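## Task

Carry the metal bar to the lower pair of arms on the wall rack so it lies across both of them. It only counts if the bar stays there without the robot supporting it; open the gripper and pull the arm away at the end.

## Robot and tools

Robot: two arms, left_arm and right_arm. Each has six joints and a parallel gripper. left_arm is the robot's own left arm, on the +y side; this has nothing to do with the left or right of a picture.

Scene frame: origin on the floor (z = 0) at the centre of the robot's foot. +x is the direction the robot faces and +z is up. Gripper positions are in metres and orientations are quaternions in w,x,y,z order. The fingers point along the gripper's +z axis and close along its y axis. The reported position is the point between the finger pads, roughly 1 cm short of the tips. Printed positions can be wrong, more so at long reach. The two arms can give different poses for the same joint angles. The floor is the only surface whose height is known.

Tool execute_actions takes "actions", a list that is empty or holds one item, plus an optional "pictures" flag (default on). With an empty list nothing is commanded and you get the current state. A motion item is {"rows": [...], "steps": n}, with n from 1 to 15 (15 if left out). Each control step lasts 1/30 s, and one row is used per step; once the rows run out, the last row is repeated. A wait item is {"steps": n} with no rows and n up to 300. It counts steps since the previous result, including time spent composing the reply. If a call is refused, nothing reaches the robot.

Every row holds exactly 14 numbers covering both arms, even when only one arm moves. The first 7 are left_arm: waist, shoulder, elbow, wrist pitch, wrist yaw, wrist roll, opening. The next 7 are right_arm in the same order. The joint values are absolute target angles in radians, in the same form as the Joint positions line; they are not offsets. Stated ranges: waist -2.880..2.880, shoulder 0.000..3.142, elbow 0.000..3.019, wrist pitch -1.693..1.571, wrist yaw -1.571..1.571, wrist roll -2.094..2.094. The true ends can sit up to 0.019 rad either way. A call is refused if a target lies more than 0.019 past a stated end and also beyond that joint's current angle. Targets beyond the true end are cut to the end, and the result then prints "joint sent to its limit". That line may refer to an earlier action that is still running. If the line is missing, the joint is not necessarily free to go further.

The opening is an absolute value from -1 (closed) to +1 (fully open, 0.094 m between the pads). Away from the extremes, the fingers go to where grip_measured would read the commanded value. To hold something, command less than grip_measured: about 0.03 less gives a firm grip, and a smaller difference grips more gently. Each gripper's reading can be off by about 1 mm, with a fixed error for the whole scene. The pads push with roughly 50-62 N, less on some grippers and less on very thin parts, and they can spike harder at first contact.

Motion limits: on each step, each joint's target is kept close to its measured angle. The allowed gap is waist 0.264, shoulder 0.32, elbow 0.276, wrist pitch 0.33, wrist yaw 0.186 and wrist roll 0.522 rad. If the targets would move the gripper more than 70 mm from where it is, they are all scaled back toward the measured angles. Distant targets therefore take several actions. Between calls the arms keep heading to the last row sent. They stop once everything has nearly stopped moving (a slow or blocked move counts as stopped) or once a step is HELD. Fingers that are still closing or opening carry on. The simulation keeps running while you reply.

Result lines: the state line gives `left_arm: …` | `right_arm: …` poses. Joint positions and Joint velocities have one block per arm, holding the six joints (rad, rad/s) and then the pad gap (m, m/s). grip_measured is the opening on the command scale. Joint torques follow the joint order and are raw drive outputs: they are offset, scaled and noisy, and friction can fake a load or hide one. "joint command not followed" means the clearance check changed or blocked some joint targets, while the rest of the row was still carried out. HELD marks steps on which the row was not sent, in whole or in part. A MOTOR HOT line appears from 85 °C. At 100 °C an OVER-TEMPERATURE FAULT drops that arm until it cools, so avoid holding loads for a long time, including while you are thinking.

Tool zoom_image: {"camera": name, "region": [x0, y0, x1, y1]} in image pixels, origin at the top-left, at most 504x504. It enlarges part of the latest image. The cameras are cam_head_left, cam_head_right, cam_left_wrist and cam_right_wrist, each 504x504. The head cameras are pinhole with radial distortion (fx around 574-578). The wrist cameras are fisheye (f around 300-304).

Tool finished_scene: {"scene": n}. It ends the current scene for good, reports whether the goal was met, and gives the next task. Replying without a tool call ends everything.

Suggested order: look, open the gripper, approach the bar, close it firmly, lift, carry it to the chosen pair of rack arms, and lower it until it lies across both. Then open the gripper, back away, and check that the bar is stable before finishing. Something may briefly tug on a held part or shove a loose object. Avoid dropping the bar, slamming it, pushing hard, letting the arms collide or press on each other, and knocking anything out of the work area.

Each tool is called after "Emit:" in YAML: its name, and indented under it one key for each argument.

## Session

Emit:
execute_actions:
  actions: []

Scene clock: 0.00 s of 4500.00 s.
left_arm: end_effector_position=(+0.5920, +0.2519, +1.2732) grip_measured=+1.000 end_effector_quat_wxyz=(+0.256, -0.002, +0.967, -0.010) | right_arm: end_effector_position=(+0.5919, -0.2517, +1.2773) grip_measured=+1.000 end_effector_quat_wxyz=(+0.258, -0.005, +0.966, +0.006)
Joint positions: left_arm=[-1.61   0.775  0.947  0.507 -0.005  0.029  0.094] | right_arm=[ 1.619  0.764  0.939  0.509  0.015 -0.051  0.094]
Joint velocities: left_arm=[-0.005  0.005 -0.012  0.007  0.066 -0.007  0.   ] | right_arm=[-0.005 -0.005 -0.007 -0.012 -0.051  0.022  0.   ]
Joint torques (N m, as the arm reports them, + toward a larger angle): no reading
Motor temperatures (°C, as the motors report them): left_arm=[23 20 23 23 23 24] | right_arm=[22 19 21 22 20 22]

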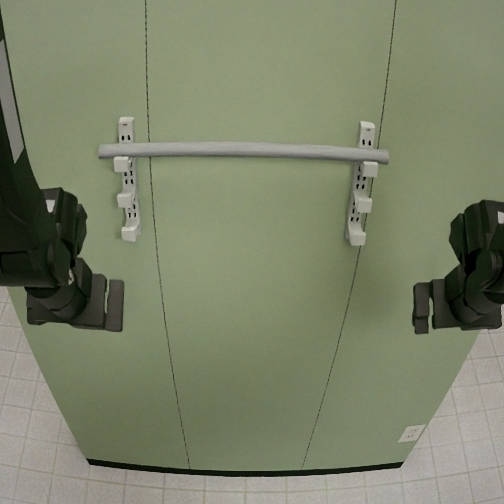

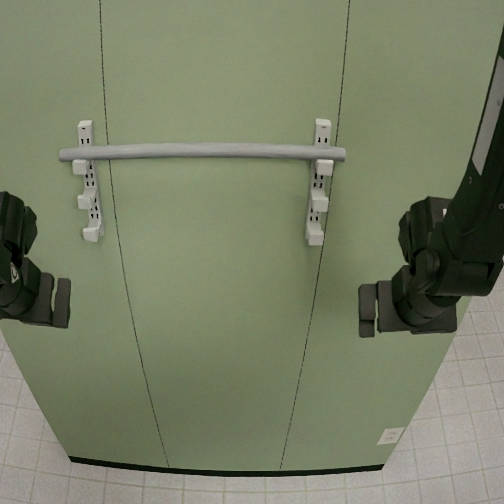

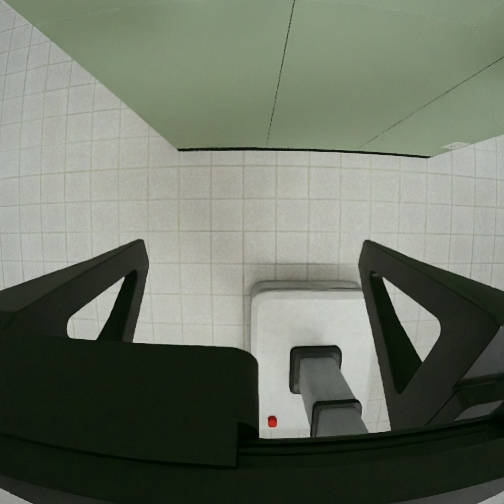

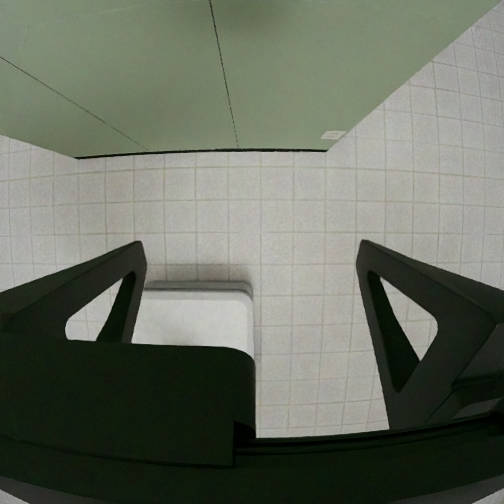

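Emit:
execute_actions:
  actions:
    - {"rows": [[-1.61,0.975,0.947,0.507,0,0.029,1, 1.619,0.764,1.139,0.509,0.015,-0.051,1]]}
  pictures: false

Emit:
execute_actions:
  actions:
    - {"rows": [[-1.61,0.975,0.947,0.507,0,0.029,1, 1.619,0.764,1.139,0.509,0.015,-0.051,1]]}
  pictures: false

Scene clock: 4.90 s of 4500.00 s.
left_arm: end_effector_position=(+0.4742, +0.2453, +1.1751) grip_measured=+1.000 end_effector_quat_wxyz=(+0.135, +0.001, +0.991, -0.014) | right_arm: end_effector_position=(+0.7061, -0.2559, +1.3104) grip_measured=+1.000 end_effector_quat_wxyz=(+0.350, -0.002, +0.937, +0.002)
Joint positions: left_arm=[-1.61   1.01   0.939  0.501 -0.004  0.029  0.094] | right_arm=[ 1.619  0.772  1.142  0.506  0.015 -0.051  0.094]
Joint velocities: left_arm=[-0.005 -0.073  0.051 -0.012  0.022  0.051  0.   ] | right_arm=[ 0.005 -0.005 -0.032  0.002  0.037 -0.11   0.   ]
Joint torques (N m, as the arm reports them, + toward a larger angle): left_arm=[  0.36 -14.89  -0.29   1.4    0.25  -0.1 ] | right_arm=[  0.36 -16.17   3.13   1.77   0.05  -0.08]
Motor temperatures (°C, as the motors report them): left_arm=[23 21 23 23 23 24] | right_arm=[22 20 21 22 20 22]
Steps of this call (steps 1 to 90: nothing new was sent; then 1.40 s passed at rest; steps 91 to 105: all 15 steps of this action). Readings (joint positions):
91: left_arm=[-1.610 0.782 0.947 0.507 -0.005 0.029] | right_arm=[1.619 0.764 0.947 0.508 0.015 -0.051]
92: left_arm=[-1.610 0.795 0.953 0.510 -0.005 0.029] | right_arm=[1.619 0.770 0.966 0.506 0.015 -0.051]
94: left_arm=[-1.610 0.843 0.961 0.511 -0.005 0.029] | right_arm=[1.619 0.777 1.027 0.506 0.015 -0.051]
98: left_arm=[-1.610 0.962 0.957 0.510 -0.004 0.029] | right_arm=[1.619 0.776 1.137 0.506 0.015 -0.051]
105: the state above

Scene clock: 5.40 s of 4500.00 s.
left_arm: end_effector_position=(+0.4809, +0.2456, +1.1789) grip_measured=+1.000 end_effector_quat_wxyz=(+0.141, +0.000, +0.990, -0.014) | right_arm: end_effector_position=(+0.7054, -0.2559, +1.3101) grip_measured=+1.000 end_effector_quat_wxyz=(+0.350, -0.002, +0.937, +0.002)
Joint positions: left_arm=[-1.61   0.999  0.941  0.501 -0.004  0.029  0.094] | right_arm=[ 1.619  0.772  1.141  0.506  0.015 -0.051  0.094]
Joint velocities: left_arm=[-0.015  0.005 -0.012 -0.017  0.051 -0.037  0.   ] | right_arm=[-0.005 -0.005  0.007  0.007 -0.007 -0.037  0.   ]
Joint torques (N m, as the arm reports them, + toward a larger angle): left_arm=[  0.39 -14.46  -0.22   1.43   0.25  -0.09] | right_arm=[  0.67 -16.09   3.04   1.64   0.04  -0.09]
Motor temperatures (°C, as the motors report them): left_arm=[23 21 23 23 23 24] | right_arm=[22 20 21 22 20 22]
Steps of this call (steps 1 to 15: all 15 steps of this action). Readings (joint positions):
1: left_arm=[-1.610 1.007 0.940 0.501 -0.004 0.029] | right_arm=[1.619 0.772 1.142 0.506 0.015 -0.051]
2: left_arm=[-1.610 1.005 0.941 0.501 -0.004 0.029] | right_arm=[1.619 0.772 1.141 0.506 0.015 -0.051]
4: left_arm=[-1.610 1.001 0.941 0.501 -0.004 0.029] | right_arm=[1.619 0.772 1.141 0.506 0.015 -0.051]
8: left_arm=[-1.610 0.999 0.941 0.501 -0.004 0.029] | right_arm=[1.619 0.772 1.141 0.506 0.015 -0.051]
15: the state above

Emit:
execute_actions:
  actions:
    - {"rows": [[-1.61,0.775,0.947,-0.54,0,0.029,1, 1.619,0.764,0.947,-0.54,0.015,-0.051,1]]}
  pictures: false

Emit:
execute_actions:
  actions:
    - {"steps":30}

Scene clock: 13.20 s of 4500.00 s.
left_arm: end_effector_position=(+0.3516, +0.2465, +1.2744) grip_measured=+1.000 end_effector_quat_wxyz=(-0.252, +0.009, +0.967, -0.024) | right_arm: end_effector_position=(+0.3559, -0.2460, +1.2726) grip_measured=+1.000 end_effector_quat_wxyz=(+0.234, +0.021, -0.972, -0.024)
Joint positions: left_arm=[-1.61   0.769  0.947 -0.528 -0.004  0.029  0.094] | right_arm=[ 1.619  0.762  0.935 -0.486  0.015 -0.051  0.094]
Joint velocities: left_arm=[-0.005  0.142 -0.012 -0.09  -0.037 -0.037  0.   ] | right_arm=[-0.005  0.044 -0.125 -0.896 -0.022 -0.037  0.   ]
Joint torques (N m, as the arm reports them, + toward a larger angle): left_arm=[  0.46 -12.52  -0.01  -0.68   0.25  -0.09] | right_arm=[  0.34 -11.7    1.56  -0.01   0.    -0.1 ]
Motor temperatures (°C, as the motors report them): left_arm=[23 21 23 23 23 24] | right_arm=[22 20 21 22 20 22]
Steps of this call (steps 1 to 15: the robot went on to your last target; steps 16 to 90: nothing new was sent; then 4.30 s passed at rest; steps 91 to 105: all 15 steps of this action). Readings (joint positions):
91: left_arm=[-1.610 0.987 0.944 0.455 -0.004 0.029] | right_arm=[1.619 0.771 1.135 0.485 0.015 -0.051]
92: left_arm=[-1.610 0.961 0.944 0.348 -0.004 0.029] | right_arm=[1.619 0.764 1.123 0.443 0.015 -0.051]
94: left_arm=[-1.610 0.884 0.941 0.130 -0.004 0.029] | right_arm=[1.619 0.759 1.080 0.353 0.015 -0.051]
98: left_arm=[-1.610 0.760 0.955 -0.283 -0.004 0.029] | right_arm=[1.619 0.759 0.994 0.102 0.015 -0.051]
105: the state above

Scene clock: 14.20 s of 4500.00 s.
left_arm: end_effector_position=(+0.3479, +0.2464, +1.2731) grip_measured=+1.000 end_effector_quat_wxyz=(-0.257, +0.009, +0.966, -0.024) | right_arm: end_effector_position=(+0.3517, -0.2461, +1.2758) grip_measured=+1.000 end_effector_quat_wxyz=(+0.250, +0.021, -0.968, -0.025)
Joint positions: left_arm=[-1.61   0.776  0.947 -0.53  -0.004  0.029  0.094] | right_arm=[ 1.619  0.764  0.943 -0.525  0.015 -0.051  0.094]
Joint velocities: left_arm=[-0.005 -0.005  0.012 -0.007 -0.022 -0.051  0.   ] | right_arm=[-0.024 -0.005 -0.002 -0.002  0.007 -0.051  0.   ]
Joint torques (N m, as the arm reports them, + toward a larger angle): left_arm=[  0.47 -11.64  -0.15  -0.94   0.25  -0.09] | right_arm=[  0.44 -11.8    0.06  -1.12   0.04  -0.1 ]
Motor temperatures (°C, as the motors report them): left_arm=[23 22 23 23 23 24] | right_arm=[22 20 21 22 20 22]
Steps of this call (steps 1 to 30: the robot went on to your last target). Readings (joint positions):
1: left_arm=[-1.610 0.774 0.947 -0.530 -0.004 0.029] | right_arm=[1.619 0.763 0.932 -0.508 0.015 -0.051]
2: left_arm=[-1.610 0.776 0.947 -0.530 -0.004 0.029] | right_arm=[1.619 0.764 0.932 -0.520 0.015 -0.051]
4: left_arm=[-1.610 0.776 0.947 -0.530 -0.004 0.029] | right_arm=[1.619 0.764 0.936 -0.525 0.015 -0.051]
8: left_arm=[-1.610 0.776 0.947 -0.530 -0.004 0.029] | right_arm=[1.619 0.764 0.942 -0.525 0.015 -0.051]
30: the state above
All arms were judged still, so your last target was given up. Only a new action makes them travel on or press farther. Fingers that are still opening or closing keep moving.

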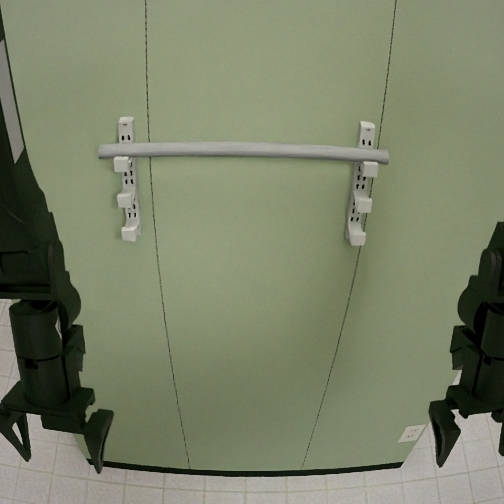

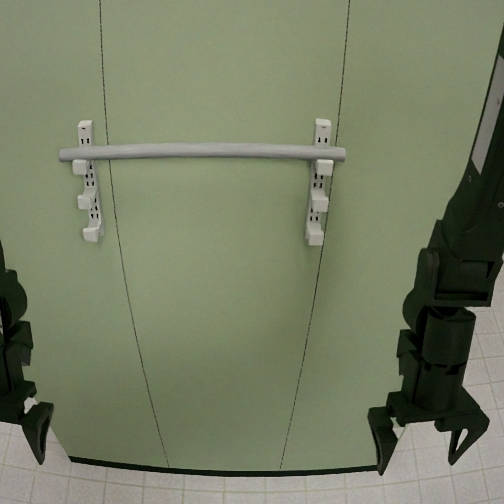

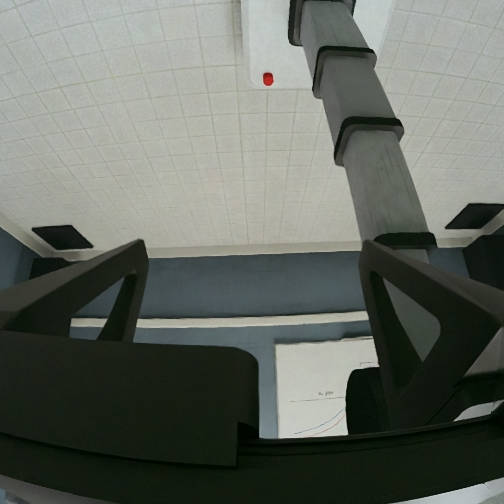

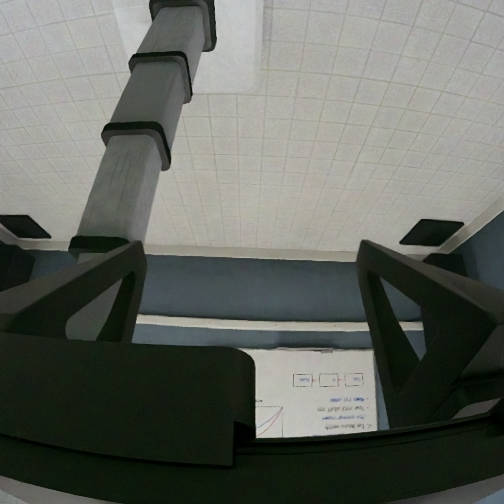

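Emit:
execute_actions:
  actions:
    - {"rows": [[-1.61,0.775,0.947,1.55,0,0.029,1, 1.619,0.764,0.947,1.55,0.015,-0.051,1]]}
  pictures: false

Emit:
execute_actions:
  actions:
    - {"steps":40}

Scene clock: 18.07 s of 4500.00 s.
left_arm: end_effector_position=(+0.6685, +0.2561, +1.3435) grip_measured=+1.000 end_effector_quat_wxyz=(+0.466, -0.007, +0.885, -0.004) | right_arm: end_effector_position=(+0.6722, -0.2569, +1.3484) grip_measured=+1.000 end_effector_quat_wxyz=(+0.465, +0.002, +0.885, -0.003)
Joint positions: left_arm=[-1.61   0.786  0.942  0.973 -0.004  0.029  0.094] | right_arm=[ 1.619  0.771  0.944  0.956  0.015 -0.051  0.094]
Joint velocities: left_arm=[ 0.005  0.015 -0.012  3.074 -0.022 -0.081  0.   ] | right_arm=[-0.005  0.005 -0.002  3.011  0.037 -0.022  0.   ]
Joint torques (N m, as the arm reports them, + toward a larger angle): left_arm=[  0.52 -14.29   1.92   2.08   0.24  -0.1 ] | right_arm=[  0.51 -14.39   2.06   2.11   0.05  -0.11]
Motor temperatures (°C, as the motors report them): left_arm=[23 22 23 23 23 24] | right_arm=[22 20 21 22 20 22]
Steps of this call (steps 1 to 90: nothing new was sent; then 0.37 s passed at rest; steps 91 to 105: all 15 steps of this action). Readings (joint positions):
91: left_arm=[-1.610 0.776 0.943 -0.482 -0.004 0.029] | right_arm=[1.619 0.764 0.938 -0.476 0.015 -0.051]
92: left_arm=[-1.610 0.778 0.933 -0.376 -0.004 0.029] | right_arm=[1.619 0.766 0.929 -0.372 0.015 -0.051]
94: left_arm=[-1.610 0.785 0.933 -0.171 -0.004 0.029] | right_arm=[1.619 0.771 0.929 -0.169 0.015 -0.051]
98: left_arm=[-1.610 0.786 0.939 0.249 -0.004 0.029] | right_arm=[1.619 0.771 0.940 0.244 0.015 -0.051]
105: the state above

Scene clock: 19.40 s of 4500.00 s.
left_arm: end_effector_position=(+0.7127, +0.2622, +1.4745) grip_measured=+1.000 end_effector_quat_wxyz=(+0.693, -0.012, +0.721, +0.005) | right_arm: end_effector_position=(+0.7157, -0.2642, +1.4801) grip_measured=+1.000 end_effector_quat_wxyz=(+0.695, +0.012, +0.719, -0.014)
Joint positions: left_arm=[-1.61   0.781  0.942  1.531 -0.004  0.029  0.094] | right_arm=[ 1.619  0.77   0.944  1.524  0.015 -0.051  0.094]
Joint velocities: left_arm=[-0.005 -0.005 -0.007 -0.012 -0.095 -0.081  0.   ] | right_arm=[-0.005  0.005 -0.012 -0.002  0.066  0.037  0.   ]
Joint torques (N m, as the arm reports them, + toward a larger angle): left_arm=[  0.57 -14.94   2.01   3.13   0.25  -0.1 ] | right_arm=[  0.28 -14.6    2.17   3.08   0.03  -0.07]
Motor temperatures (°C, as the motors report them): left_arm=[23 22 24 23 23 24] | right_arm=[22 20 21 22 20 22]
Steps of this call (steps 1 to 30: the robot went on to your last target; steps 31 to 40: nothing new was sent). Readings (joint positions):
1: left_arm=[-1.610 0.786 0.942 1.076 -0.004 0.029] | right_arm=[1.619 0.771 0.944 1.057 0.015 -0.051]
2: left_arm=[-1.610 0.786 0.942 1.178 -0.004 0.029] | right_arm=[1.619 0.771 0.944 1.157 0.015 -0.051]
4: left_arm=[-1.610 0.786 0.942 1.374 -0.004 0.029] | right_arm=[1.619 0.771 0.944 1.352 0.015 -0.051]
8: left_arm=[-1.610 0.781 0.942 1.523 -0.004 0.029] | right_arm=[1.619 0.770 0.944 1.514 0.015 -0.051]
40: the state above
All arms were judged still, so your last target was given up. Only a new action makes them travel on or press farther. Fingers that are still opening or closing keep moving.

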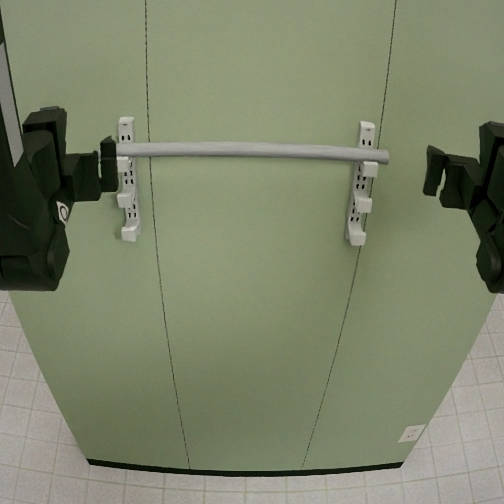

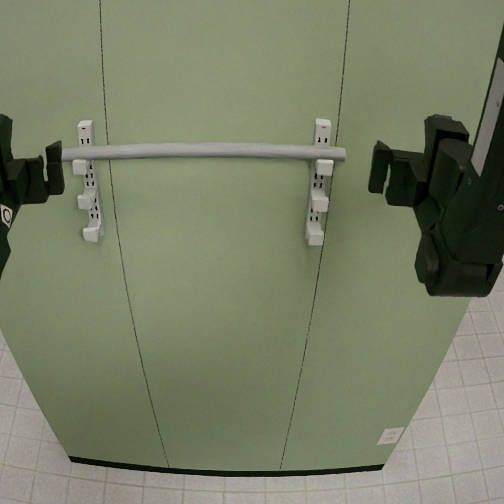

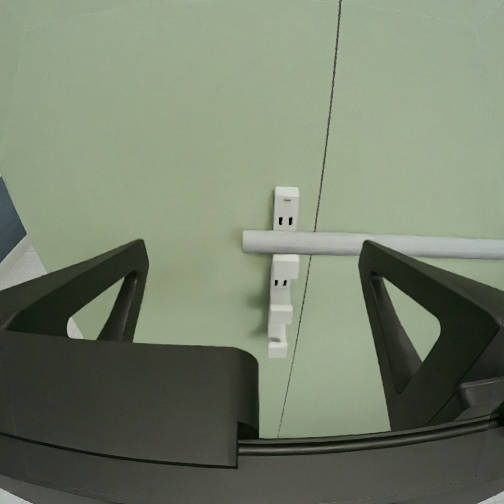

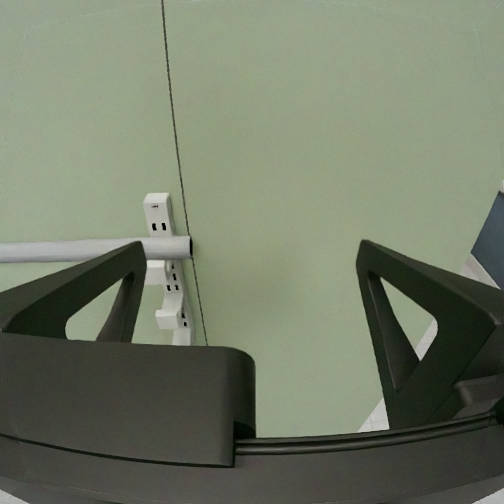

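Emit:
execute_actions:
  actions:
    - {"rows": [[-1.75,0.775,0.947,1.55,0,1.6,1, 1.85,0.764,0.947,1.55,0.015,1.52,1]]}
  pictures: false

Emit:
execute_actions:
  actions:
    - {"steps":30}

Scene clock: 28.30 s of 4500.00 s.
left_arm: end_effector_position=(+0.7135, +0.2406, +1.4770) grip_measured=+1.000 end_effector_quat_wxyz=(+0.565, +0.394, +0.605, +0.400) | right_arm: end_effector_position=(+0.7170, -0.2306, +1.4850) grip_measured=+1.000 end_effector_quat_wxyz=(+0.504, +0.528, +0.492, +0.475)
Joint positions: left_arm=[-1.755  0.781  0.942  1.531 -0.002  1.376  0.094] | right_arm=[1.857 0.77  0.944 1.525 0.014 1.294 0.094]
Joint velocities: left_arm=[ 0.005 -0.005 -0.002 -0.017  0.007  1.429  0.   ] | right_arm=[-0.005 -0.005 -0.007 -0.012 -0.007  1.487  0.   ]
Joint torques (N m, as the arm reports them, + toward a larger angle): left_arm=[  0.69 -14.56   1.84   3.09   0.28  -0.18] | right_arm=[ -0.09 -14.22   2.21   2.98  -0.13  -0.07]
Motor temperatures (°C, as the motors report them): left_arm=[23 22 24 23 23 24] | right_arm=[22 21 21 22 20 22]
Steps of this call (steps 1 to 90: nothing new was sent; then 5.40 s passed at rest; steps 91 to 105: all 15 steps of this action). Readings (joint positions):
91: left_arm=[-1.621 0.781 0.942 1.531 -0.005 0.098] | right_arm=[1.637 0.770 0.944 1.524 0.019 0.018]
92: left_arm=[-1.655 0.781 0.942 1.531 -0.005 0.197] | right_arm=[1.695 0.770 0.944 1.524 0.020 0.117]
94: left_arm=[-1.726 0.781 0.942 1.531 -0.003 0.391] | right_arm=[1.816 0.770 0.944 1.524 0.016 0.310]
98: left_arm=[-1.755 0.781 0.942 1.531 -0.002 0.779] | right_arm=[1.863 0.770 0.944 1.525 0.014 0.698]
105: the state above

Scene clock: 29.30 s of 4500.00 s.
left_arm: end_effector_position=(+0.7135, +0.2406, +1.4770) grip_measured=+1.000 end_effector_quat_wxyz=(+0.518, +0.457, +0.559, +0.459) | right_arm: end_effector_position=(+0.7170, -0.2306, +1.4850) grip_measured=+1.000 end_effector_quat_wxyz=(+0.450, +0.578, +0.432, +0.526)
Joint positions: left_arm=[-1.755  0.781  0.942  1.531 -0.002  1.592  0.094] | right_arm=[1.857 0.77  0.944 1.525 0.014 1.51  0.094]
Joint velocities: left_arm=[ 0.005  0.005 -0.007 -0.007 -0.037  0.007  0.   ] | right_arm=[ 0.005 -0.015 -0.007 -0.012  0.022 -0.007  0.   ]
Joint torques (N m, as the arm reports them, + toward a larger angle): left_arm=[  0.67 -14.74   1.96   3.1    0.28  -0.08] | right_arm=[  0.3  -14.03   2.15   2.88  -0.13  -0.09]
Motor temperatures (°C, as the motors report them): left_arm=[23 22 24 23 23 24] | right_arm=[22 21 21 22 20 22]
Steps of this call (steps 1 to 30: the robot went on to your last target). Readings (joint positions):
1: left_arm=[-1.755 0.781 0.942 1.531 -0.002 1.420] | right_arm=[1.857 0.770 0.944 1.525 0.014 1.338]
2: left_arm=[-1.755 0.781 0.942 1.531 -0.002 1.455] | right_arm=[1.857 0.770 0.944 1.525 0.014 1.373]
4: left_arm=[-1.755 0.781 0.942 1.531 -0.002 1.505] | right_arm=[1.857 0.770 0.944 1.525 0.014 1.423]
8: left_arm=[-1.755 0.781 0.942 1.531 -0.002 1.557] | right_arm=[1.857 0.770 0.944 1.525 0.014 1.475]
30: the state above
All arms were judged still, so your last target was given up. Only a new action makes them travel on or press farther. Fingers that are still opening or closing keep moving.

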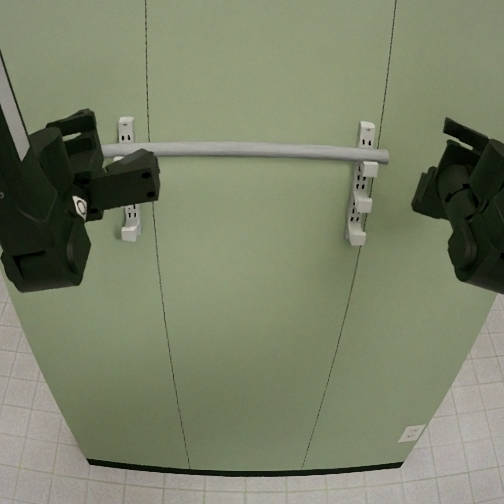

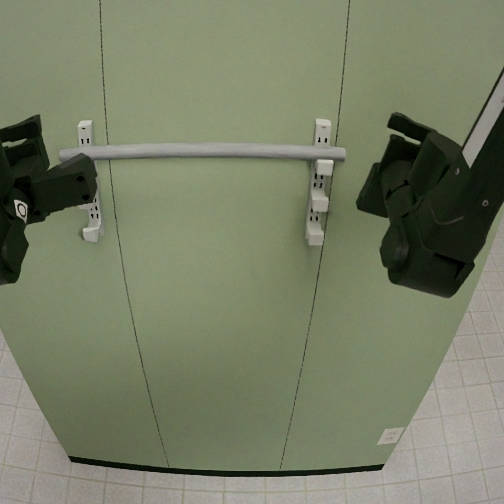

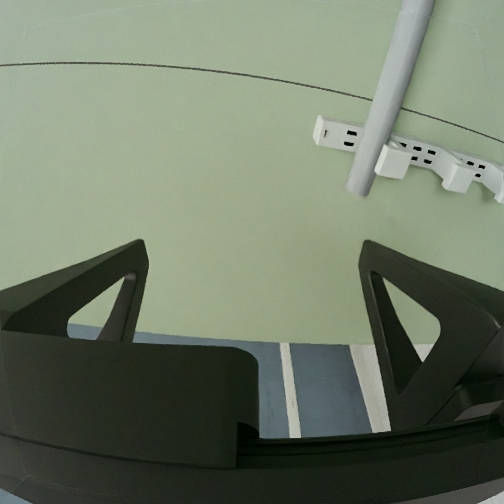

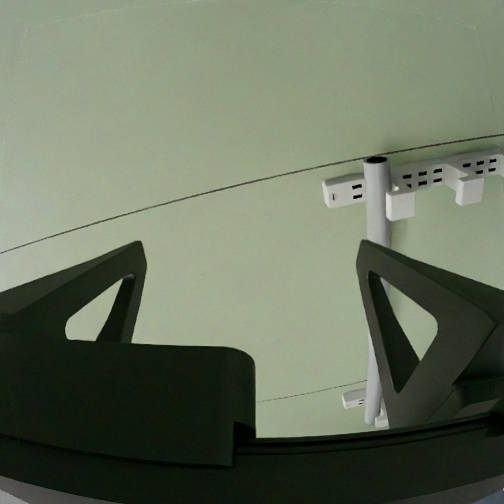

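Emit:
execute_actions:
  actions:
    - {"rows": [[-2.40,1.183,1.258,1.501,0,-0.74,1, 1.619,0.764,0.947,0.5,0.015,0,1]]}
  pictures: false

Emit:
execute_actions:
  actions:
    - {"steps":45}

Scene clock: 41.73 s of 4500.00 s.
left_arm: end_effector_position=(+0.7114, -0.0013, +1.3873) grip_measured=+1.000 end_effector_quat_wxyz=(-0.624, +0.092, -0.770, +0.097) | right_arm: end_effector_position=(+0.5918, -0.2543, +1.2759) grip_measured=+1.000 end_effector_quat_wxyz=(+0.256, +0.114, +0.959, +0.035)
Joint positions: left_arm=[-2.421  1.229  1.239  1.494  0.001  0.586  0.094] | right_arm=[1.612 0.768 0.94  0.512 0.016 0.199 0.094]
Joint velocities: left_arm=[-0.435  0.181 -0.007 -0.002  0.007 -2.806  0.   ] | right_arm=[ 0.005 -0.005 -0.012 -0.012  0.022 -1.238  0.   ]
Joint torques (N m, as the arm reports them, + toward a larger angle): left_arm=[ -1.8  -13.9    1.46   1.99   0.51  -0.16] | right_arm=[  0.5  -13.61   2.02   0.83   0.03  -0.16]
Motor temperatures (°C, as the motors report them): left_arm=[23 23 24 23 23 24] | right_arm=[22 21 21 22 20 22]
Steps of this call (steps 1 to 90: nothing new was sent; then 8.93 s passed at rest; steps 91 to 105: all 15 steps of this action). Readings (joint positions):
91: left_arm=[-1.765 0.792 0.953 1.532 -0.003 1.558] | right_arm=[1.839 0.768 0.944 1.478 0.010 1.442]
92: left_arm=[-1.798 0.816 0.988 1.533 -0.003 1.509] | right_arm=[1.779 0.762 0.946 1.371 0.009 1.343]
94: left_arm=[-1.884 0.896 1.082 1.530 -0.003 1.415] | right_arm=[1.656 0.762 0.950 1.162 0.013 1.149]
98: left_arm=[-2.067 1.056 1.203 1.517 -0.004 1.203] | right_arm=[1.603 0.762 0.950 0.743 0.016 0.762]
105: the state above

Scene clock: 43.23 s of 4500.00 s.
left_arm: end_effector_position=(+0.7295, +0.0217, +1.3969) grip_measured=+1.000 end_effector_quat_wxyz=(-0.456, +0.540, -0.542, +0.454) | right_arm: end_effector_position=(+0.5914, -0.2543, +1.2757) grip_measured=+1.000 end_effector_quat_wxyz=(+0.258, +0.023, +0.966, +0.010)
Joint positions: left_arm=[-2.404  1.195  1.254  1.494  0.002 -0.732  0.094] | right_arm=[1.612 0.768 0.94  0.511 0.016 0.01  0.094]
Joint velocities: left_arm=[-0.005  0.005 -0.007  0.002 -0.007 -0.081  0.   ] | right_arm=[-0.005 -0.015  0.022 -0.002 -0.051  0.007  0.   ]
Joint torques (N m, as the arm reports them, + toward a larger angle): left_arm=[ -4.66 -10.76   0.6    1.94   0.51  -0.09] | right_arm=[  1.   -13.5    1.89   0.76  -0.01  -0.18]
Motor temperatures (°C, as the motors report them): left_arm=[23 23 24 23 23 24] | right_arm=[22 21 21 22 20 22]
Steps of this call (steps 1 to 45: the robot went on to your last target). Readings (joint positions):
1: left_arm=[-2.429 1.232 1.239 1.494 0.002 0.490] | right_arm=[1.612 0.768 0.940 0.512 0.016 0.161]
2: left_arm=[-2.428 1.232 1.239 1.494 0.002 0.393] | right_arm=[1.612 0.768 0.940 0.512 0.016 0.131]
4: left_arm=[-2.417 1.224 1.244 1.494 0.002 0.199] | right_arm=[1.612 0.768 0.940 0.511 0.016 0.087]
8: left_arm=[-2.404 1.204 1.252 1.494 0.002 -0.190] | right_arm=[1.612 0.768 0.940 0.511 0.016 0.041]
45: the state above
All arms were judged still, so your last target was given up. Only a new action makes them travel on or press farther. Fingers that are still opening or closing keep moving.

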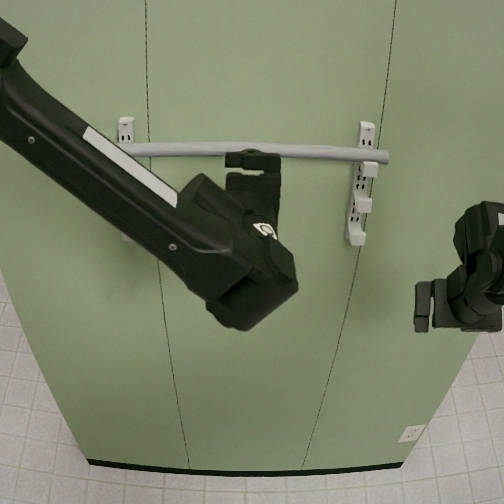

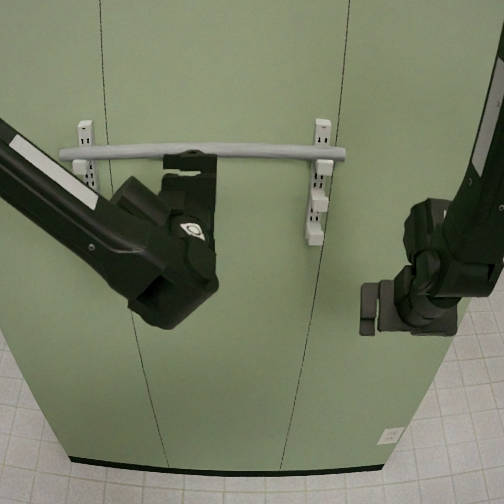

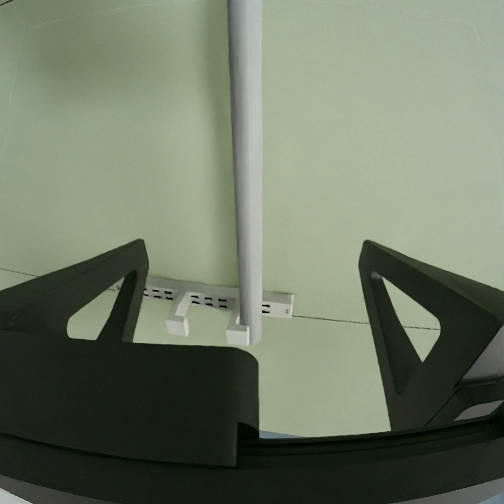

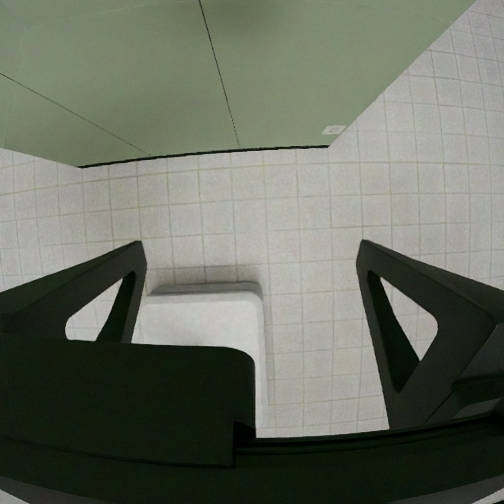

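Emit:
execute_actions:
  actions:
    - {"rows": [[-2.40,1.212,1.467,1.321,0,-0.74,1, 1.619,0.764,0.947,0.5,0.015,0,1]]}
  pictures: false

Emit:
execute_actions:
  actions:
    - {"steps":20}

Scene clock: 47.23 s of 4500.00 s.
left_arm: end_effector_position=(+0.8058, +0.0325, +1.3932) grip_measured=+1.000 end_effector_quat_wxyz=(-0.467, +0.541, -0.532, +0.454) | right_arm: end_effector_position=(+0.5914, -0.2543, +1.2757) grip_measured=+1.000 end_effector_quat_wxyz=(+0.258, +0.023, +0.966, +0.010)
Joint positions: left_arm=[-2.404  1.212  1.47   1.326  0.001 -0.733  0.094] | right_arm=[1.612 0.768 0.94  0.511 0.016 0.009 0.094]
Joint velocities: left_arm=[-0.005  0.005 -0.002 -0.017 -0.037 -0.022  0.   ] | right_arm=[ 0.005 -0.015 -0.022  0.007  0.037  0.007  0.   ]
Joint torques (N m, as the arm reports them, + toward a larger angle): left_arm=[ -4.58 -11.35   0.94   1.45   0.52  -0.08] | right_arm=[  0.9  -14.     1.98   0.92  -0.03  -0.2 ]
Motor temperatures (°C, as the motors report them): left_arm=[23 23 24 23 24 24] | right_arm=[22 21 21 22 20 22]
Steps of this call (steps 1 to 90: nothing new was sent; then 0.50 s passed at rest; steps 91 to 105: all 15 steps of this action). Readings (joint positions):
91: left_arm=[-2.404 1.196 1.269 1.474 0.001 -0.732] | right_arm=[1.612 0.768 0.940 0.511 0.016 0.010]
92: left_arm=[-2.404 1.206 1.311 1.424 0.001 -0.732] | right_arm=[1.612 0.768 0.940 0.511 0.016 0.010]
94: left_arm=[-2.404 1.229 1.413 1.352 0.001 -0.733] | right_arm=[1.612 0.768 0.940 0.511 0.016 0.010]
98: left_arm=[-2.404 1.217 1.470 1.328 0.001 -0.733] | right_arm=[1.612 0.768 0.940 0.511 0.016 0.009]
105: the state above

Scene clock: 47.90 s of 4500.00 s.
left_arm: end_effector_position=(+0.8058, +0.0325, +1.3932) grip_measured=+1.000 end_effector_quat_wxyz=(-0.467, +0.541, -0.532, +0.454) | right_arm: end_effector_position=(+0.5914, -0.2543, +1.2757) grip_measured=+1.000 end_effector_quat_wxyz=(+0.258, +0.023, +0.966, +0.010)
Joint positions: left_arm=[-2.404  1.212  1.47   1.326  0.001 -0.733  0.094] | right_arm=[1.612 0.768 0.94  0.511 0.016 0.009 0.094]
Joint velocities: left_arm=[-0.005 -0.005  0.002 -0.007  0.007 -0.125  0.   ] | right_arm=[-0.015 -0.005  0.012 -0.002  0.022  0.022  0.   ]
Joint torques (N m, as the arm reports them, + toward a larger angle): left_arm=[ -4.55 -11.83   1.12   1.43   0.52  -0.08] | right_arm=[  0.75 -13.94   1.92   0.78  -0.02  -0.19]
Motor temperatures (°C, as the motors report them): left_arm=[23 22 24 23 24 24] | right_arm=[22 21 21 22 20 22]
Steps of this call (steps 1 to 15: the robot went on to your last target; steps 16 to 20: nothing new was sent). Readings (joint positions):
1: left_arm=[-2.404 1.212 1.470 1.326 0.001 -0.733] | right_arm=[1.612 0.768 0.940 0.511 0.016 0.009]
2: left_arm=[-2.404 1.212 1.470 1.326 0.001 -0.733] | right_arm=[1.612 0.768 0.940 0.511 0.016 0.009]
4: left_arm=[-2.404 1.212 1.470 1.326 0.001 -0.733] | right_arm=[1.612 0.768 0.940 0.511 0.016 0.009]
8: left_arm=[-2.404 1.212 1.470 1.326 0.001 -0.733] | right_arm=[1.612 0.768 0.940 0.511 0.016 0.009]
20: the state above
All arms were judged still, so your last target was given up. Only a new action makes them travel on or press farther. Fingers that are still opening or closing keep moving.

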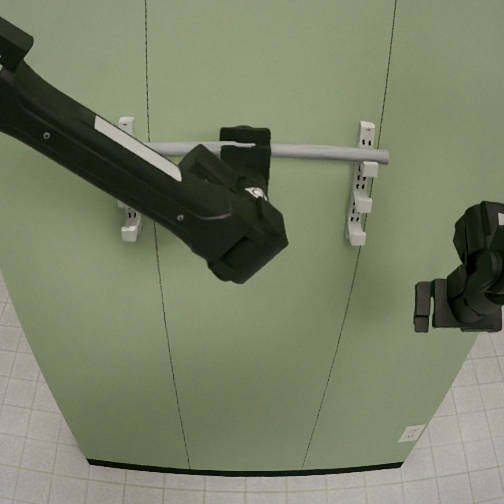

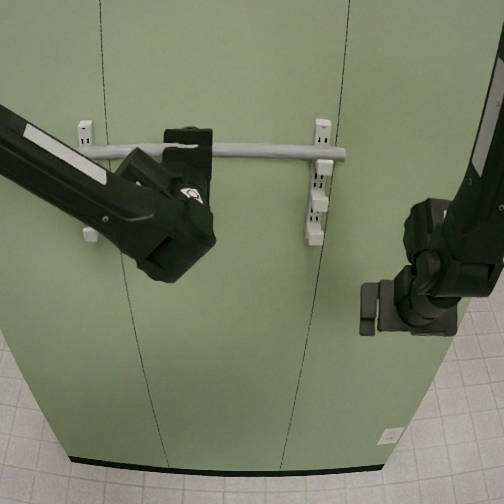

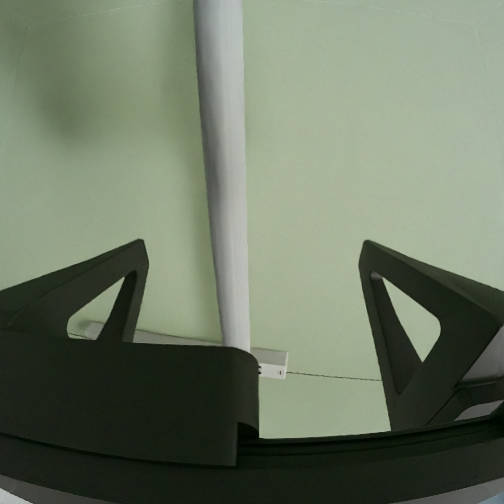

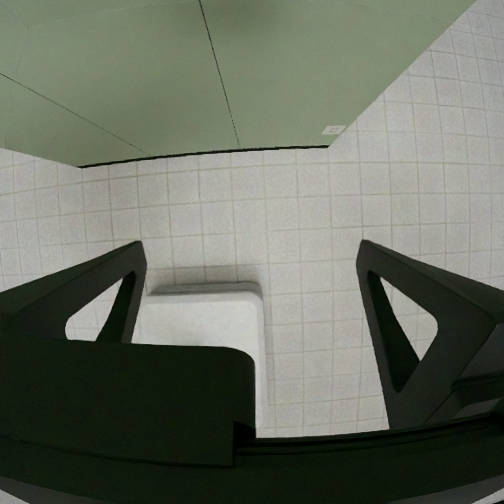

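Emit:
execute_actions:
  actions:
    - {"rows": [[-2.388,1.321,1.718,1.178,0,-0.755,1, 1.619,0.764,0.947,0.5,0.015,0,1]]}
  pictures: false

Emit:
execute_actions:
  actions:
    - {"steps":20}

Scene clock: 53.53 s of 4500.00 s.
left_arm: end_effector_position=(+0.8571, +0.0175, +1.3657) grip_measured=+1.000 end_effector_quat_wxyz=(-0.464, +0.542, -0.532, +0.455) | right_arm: end_effector_position=(+0.5914, -0.2543, +1.2757) grip_measured=+1.000 end_effector_quat_wxyz=(+0.258, +0.023, +0.966, +0.010)
Joint positions: left_arm=[-2.394  1.317  1.712  1.182  0.001 -0.747  0.094] | right_arm=[1.612 0.768 0.94  0.511 0.016 0.009 0.094]
Joint velocities: left_arm=[-0.005  0.005  0.007  0.007 -0.037  0.007  0.   ] | right_arm=[ 0.005 -0.005 -0.002  0.007  0.037  0.11   0.   ]
Joint torques (N m, as the arm reports them, + toward a larger angle): left_arm=[ -5.16 -12.37   2.49   1.45   0.53  -0.06] | right_arm=[  0.84 -13.75   1.97   0.94  -0.05  -0.18]
Motor temperatures (°C, as the motors report them): left_arm=[23 22 24 23 24 24] | right_arm=[22 21 21 22 20 22]
Steps of this call (steps 1 to 90: nothing new was sent; then 2.13 s passed at rest; steps 91 to 105: all 15 steps of this action). Readings (joint positions):
91: left_arm=[-2.403 1.220 1.491 1.309 0.001 -0.735] | right_arm=[1.612 0.768 0.940 0.511 0.016 0.009]
92: left_arm=[-2.402 1.246 1.555 1.267 0.001 -0.737] | right_arm=[1.612 0.768 0.940 0.511 0.016 0.009]
94: left_arm=[-2.398 1.300 1.678 1.207 0.001 -0.741] | right_arm=[1.612 0.768 0.940 0.511 0.016 0.009]
98: left_arm=[-2.394 1.317 1.712 1.183 0.001 -0.745] | right_arm=[1.612 0.768 0.940 0.511 0.016 0.009]
105: the state above

Scene clock: 54.20 s of 4500.00 s.
left_arm: end_effector_position=(+0.8571, +0.0175, +1.3657) grip_measured=+1.000 end_effector_quat_wxyz=(-0.464, +0.542, -0.532, +0.455) | right_arm: end_effector_position=(+0.5914, -0.2543, +1.2757) grip_measured=+1.000 end_effector_quat_wxyz=(+0.258, +0.023, +0.966, +0.010)
Joint positions: left_arm=[-2.394  1.317  1.712  1.182  0.001 -0.747  0.094] | right_arm=[1.612 0.768 0.94  0.511 0.016 0.009 0.094]
Joint velocities: left_arm=[-0.005  0.005  0.007  0.012  0.037  0.066  0.   ] | right_arm=[-0.015 -0.015 -0.002 -0.002 -0.022 -0.051  0.   ]
Joint torques (N m, as the arm reports them, + toward a larger angle): left_arm=[ -5.17 -12.15   2.49   1.47   0.53  -0.09] | right_arm=[  0.92 -13.69   1.98   0.88  -0.03  -0.18]
Motor temperatures (°C, as the motors report them): left_arm=[23 22 24 23 24 24] | right_arm=[22 21 21 22 20 22]
Steps of this call (steps 1 to 15: the robot went on to your last target; steps 16 to 20: nothing new was sent). Readings (joint positions):
1: left_arm=[-2.394 1.317 1.712 1.182 0.001 -0.747] | right_arm=[1.612 0.768 0.940 0.511 0.016 0.009]
2: left_arm=[-2.394 1.317 1.712 1.182 0.001 -0.747] | right_arm=[1.612 0.768 0.940 0.511 0.016 0.009]
4: left_arm=[-2.394 1.317 1.712 1.182 0.001 -0.747] | right_arm=[1.612 0.768 0.940 0.511 0.016 0.009]
8: left_arm=[-2.394 1.317 1.712 1.182 0.001 -0.747] | right_arm=[1.612 0.768 0.940 0.511 0.016 0.009]
20: the state above
All arms were judged still, so your last target was given up. Only a new action makes them travel on or press farther. Fingers that are still opening or closing keep moving.

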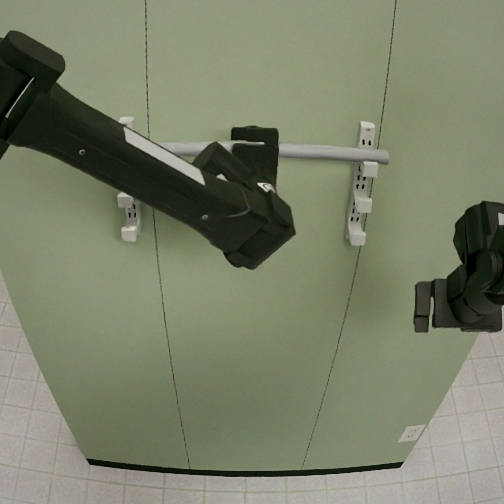

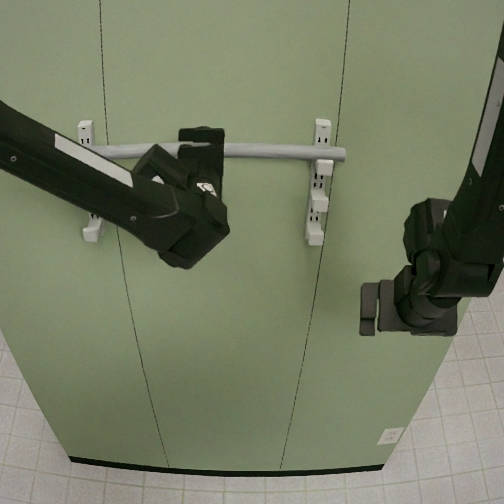

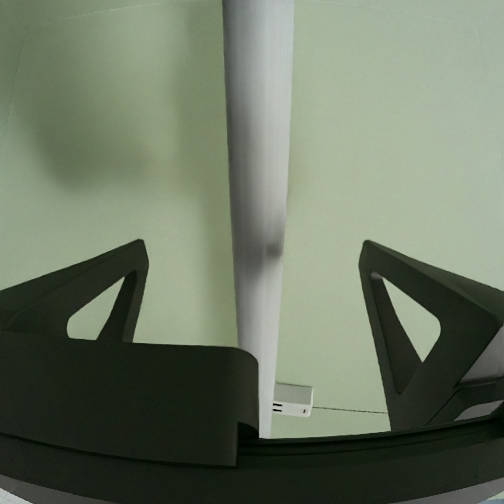

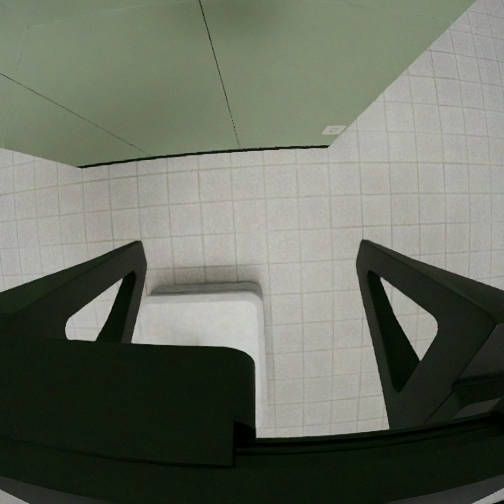

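Emit:
execute_actions:
  actions:
    - {"rows": [[-2.388,1.338,1.778,1.136,0,-0.755,1, 1.619,0.764,0.947,0.5,0.015,0,1]]}
  pictures: false

Emit:
execute_actions:
  actions:
    - {"rows": [[-2.388,1.338,1.778,1.136,0,-0.755,-0.6, 1.619,0.764,0.947,0.5,0.015,0,1]]}
  pictures: false

Emit:
execute_actions:
  actions:
    - {"steps":25}

Scene clock: 60.27 s of 4500.00 s.
left_arm: end_effector_position=(+0.8689, +0.0162, +1.3624) grip_measured=+1.000 end_effector_quat_wxyz=(-0.461, +0.542, -0.535, +0.455) | right_arm: end_effector_position=(+0.5914, -0.2543, +1.2757) grip_measured=+1.000 end_effector_quat_wxyz=(+0.258, +0.023, +0.966, +0.010)
Joint positions: left_arm=[-2.394  1.331  1.759  1.141  0.001 -0.748  0.094] | right_arm=[1.612 0.768 0.94  0.511 0.016 0.009 0.094]
Joint velocities: left_arm=[-0.005 -0.015 -0.002  0.017  0.007 -0.037  0.   ] | right_arm=[-0.015  0.015 -0.007 -0.012 -0.051  0.007  0.   ]
Joint torques (N m, as the arm reports them, + toward a larger angle): left_arm=[ -5.26 -11.44   3.49   1.45   0.52  -0.09] | right_arm=[  0.79 -13.96   1.9    0.9   -0.03  -0.17]
Motor temperatures (°C, as the motors report them): left_arm=[23 22 24 23 24 24] | right_arm=[22 21 21 22 20 22]
Steps of this call (steps 1 to 90: nothing new was sent; then 2.57 s passed at rest; steps 91 to 105: all 15 steps of this action). Readings (joint positions):
91: left_arm=[-2.394 1.318 1.716 1.177 0.001 -0.747] | right_arm=[1.612 0.768 0.940 0.511 0.016 0.009]
92: left_arm=[-2.394 1.323 1.728 1.164 0.001 -0.747] | right_arm=[1.612 0.768 0.940 0.511 0.016 0.009]
94: left_arm=[-2.394 1.330 1.751 1.147 0.001 -0.748] | right_arm=[1.612 0.768 0.940 0.511 0.016 0.009]
98: left_arm=[-2.394 1.331 1.759 1.142 0.001 -0.748] | right_arm=[1.612 0.768 0.940 0.511 0.016 0.009]
105: the state above

Scene clock: 60.77 s of 4500.00 s.
left_arm: end_effector_position=(+0.8712, +0.0180, +1.3652) grip_measured=-0.547 end_effector_quat_wxyz=(-0.464, +0.542, -0.530, +0.458) | right_arm: end_effector_position=(+0.5914, -0.2543, +1.2757) grip_measured=+1.000 end_effector_quat_wxyz=(+0.258, +0.023, +0.966, +0.010)
Joint positions: left_arm=[-2.395  1.33   1.764  1.146  0.006 -0.75   0.021] | right_arm=[1.612 0.768 0.94  0.511 0.016 0.009 0.094]
Joint velocities: left_arm=[-0.005 -0.005 -0.017 -0.017 -0.037  0.007 -0.001] | right_arm=[-0.024  0.005 -0.012 -0.007 -0.007 -0.037  0.   ]
Joint torques (N m, as the arm reports them, + toward a larger angle): left_arm=[ -5.18 -11.94   3.18   1.21   0.3   -0.06] | right_arm=[  0.99 -13.73   1.92   0.78  -0.02  -0.18]
Motor temperatures (°C, as the motors report them): left_arm=[23 22 24 23 24 24] | right_arm=[22 21 21 22 20 22]
Steps of this call (steps 1 to 15: all 15 steps of this action). Readings (joint positions):
1: left_arm=[-2.394 1.331 1.759 1.141 0.001 -0.748] | right_arm=[1.612 0.768 0.940 0.511 0.016 0.009]
2: left_arm=[-2.394 1.331 1.759 1.141 0.001 -0.748] | right_arm=[1.612 0.768 0.940 0.511 0.016 0.009]
4: left_arm=[-2.394 1.331 1.759 1.141 0.001 -0.748] | right_arm=[1.612 0.768 0.940 0.511 0.016 0.009]
8: left_arm=[-2.395 1.330 1.764 1.146 0.006 -0.750] | right_arm=[1.612 0.768 0.940 0.511 0.016 0.009]
15: the state above

Scene clock: 61.60 s of 4500.00 s.
left_arm: end_effector_position=(+0.8712, +0.0180, +1.3652) grip_measured=-0.547 end_effector_quat_wxyz=(-0.464, +0.542, -0.530, +0.458) | right_arm: end_effector_position=(+0.5914, -0.2543, +1.2757) grip_measured=+1.000 end_effector_quat_wxyz=(+0.258, +0.023, +0.966, +0.010)
Joint positions: left_arm=[-2.395  1.33   1.764  1.146  0.006 -0.75   0.021] | right_arm=[1.612 0.768 0.94  0.511 0.016 0.009 0.094]
Joint velocities: left_arm=[-0.015  0.005 -0.007 -0.017 -0.051  0.022 -0.001] | right_arm=[ 0.005 -0.005  0.002 -0.007  0.081 -0.007  0.   ]
Joint torques (N m, as the arm reports them, + toward a larger angle): left_arm=[ -5.15 -11.93   3.18   1.2    0.3   -0.06] | right_arm=[  1.2  -13.52   1.95   0.81  -0.01  -0.17]
Motor temperatures (°C, as the motors report them): left_arm=[23 22 24 23 24 24] | right_arm=[22 21 21 22 20 22]
Steps of this call (steps 1 to 15: the robot went on to your last target; steps 16 to 25: nothing new was sent). Readings (joint positions):
1: left_arm=[-2.395 1.330 1.764 1.146 0.006 -0.750] | right_arm=[1.612 0.768 0.940 0.511 0.016 0.009]
2: left_arm=[-2.395 1.330 1.764 1.146 0.006 -0.750] | right_arm=[1.612 0.768 0.940 0.511 0.016 0.009]
4: left_arm=[-2.395 1.330 1.764 1.146 0.006 -0.750] | right_arm=[1.612 0.768 0.940 0.511 0.016 0.009]
8: left_arm=[-2.395 1.330 1.764 1.146 0.006 -0.750] | right_arm=[1.612 0.768 0.940 0.511 0.016 0.009]
25: the state above
All arms were judged still, so your last target was given up. Only a new action makes them travel on or press farther. Fingers that are still opening or closing keep moving.

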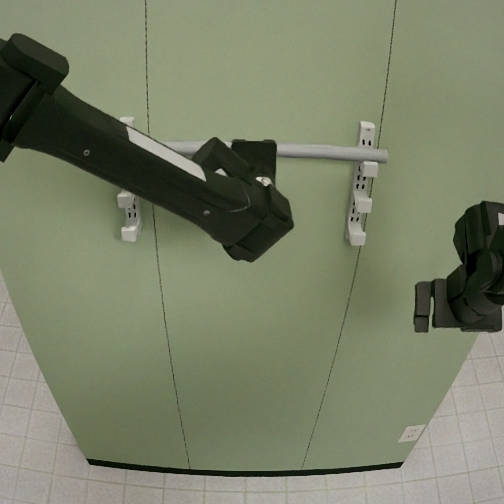

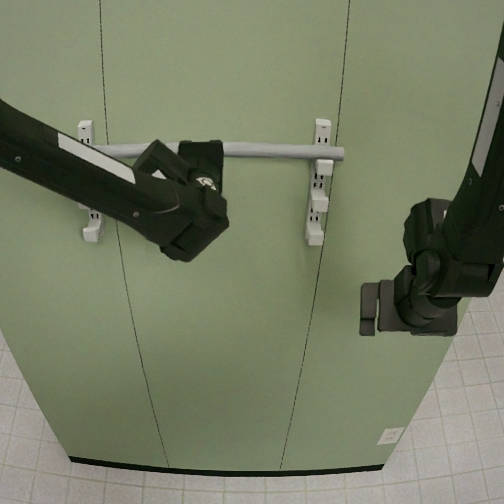

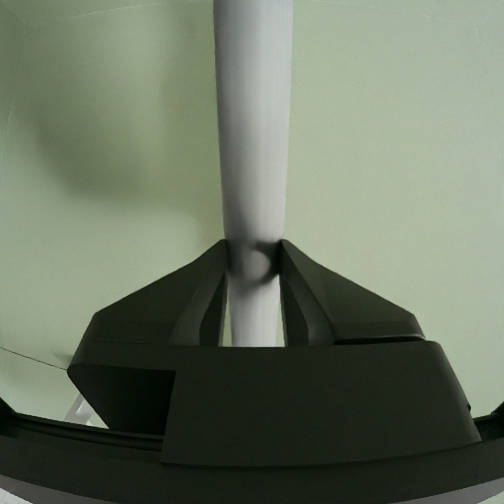

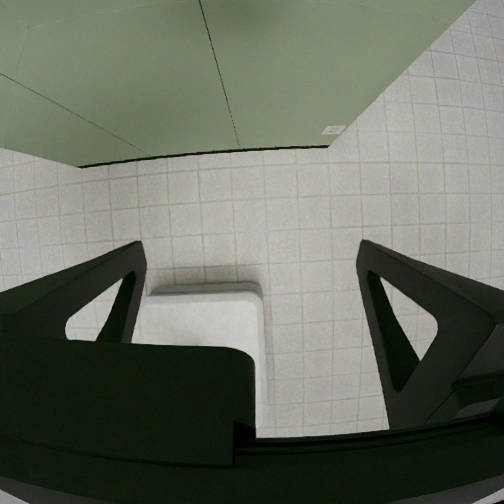

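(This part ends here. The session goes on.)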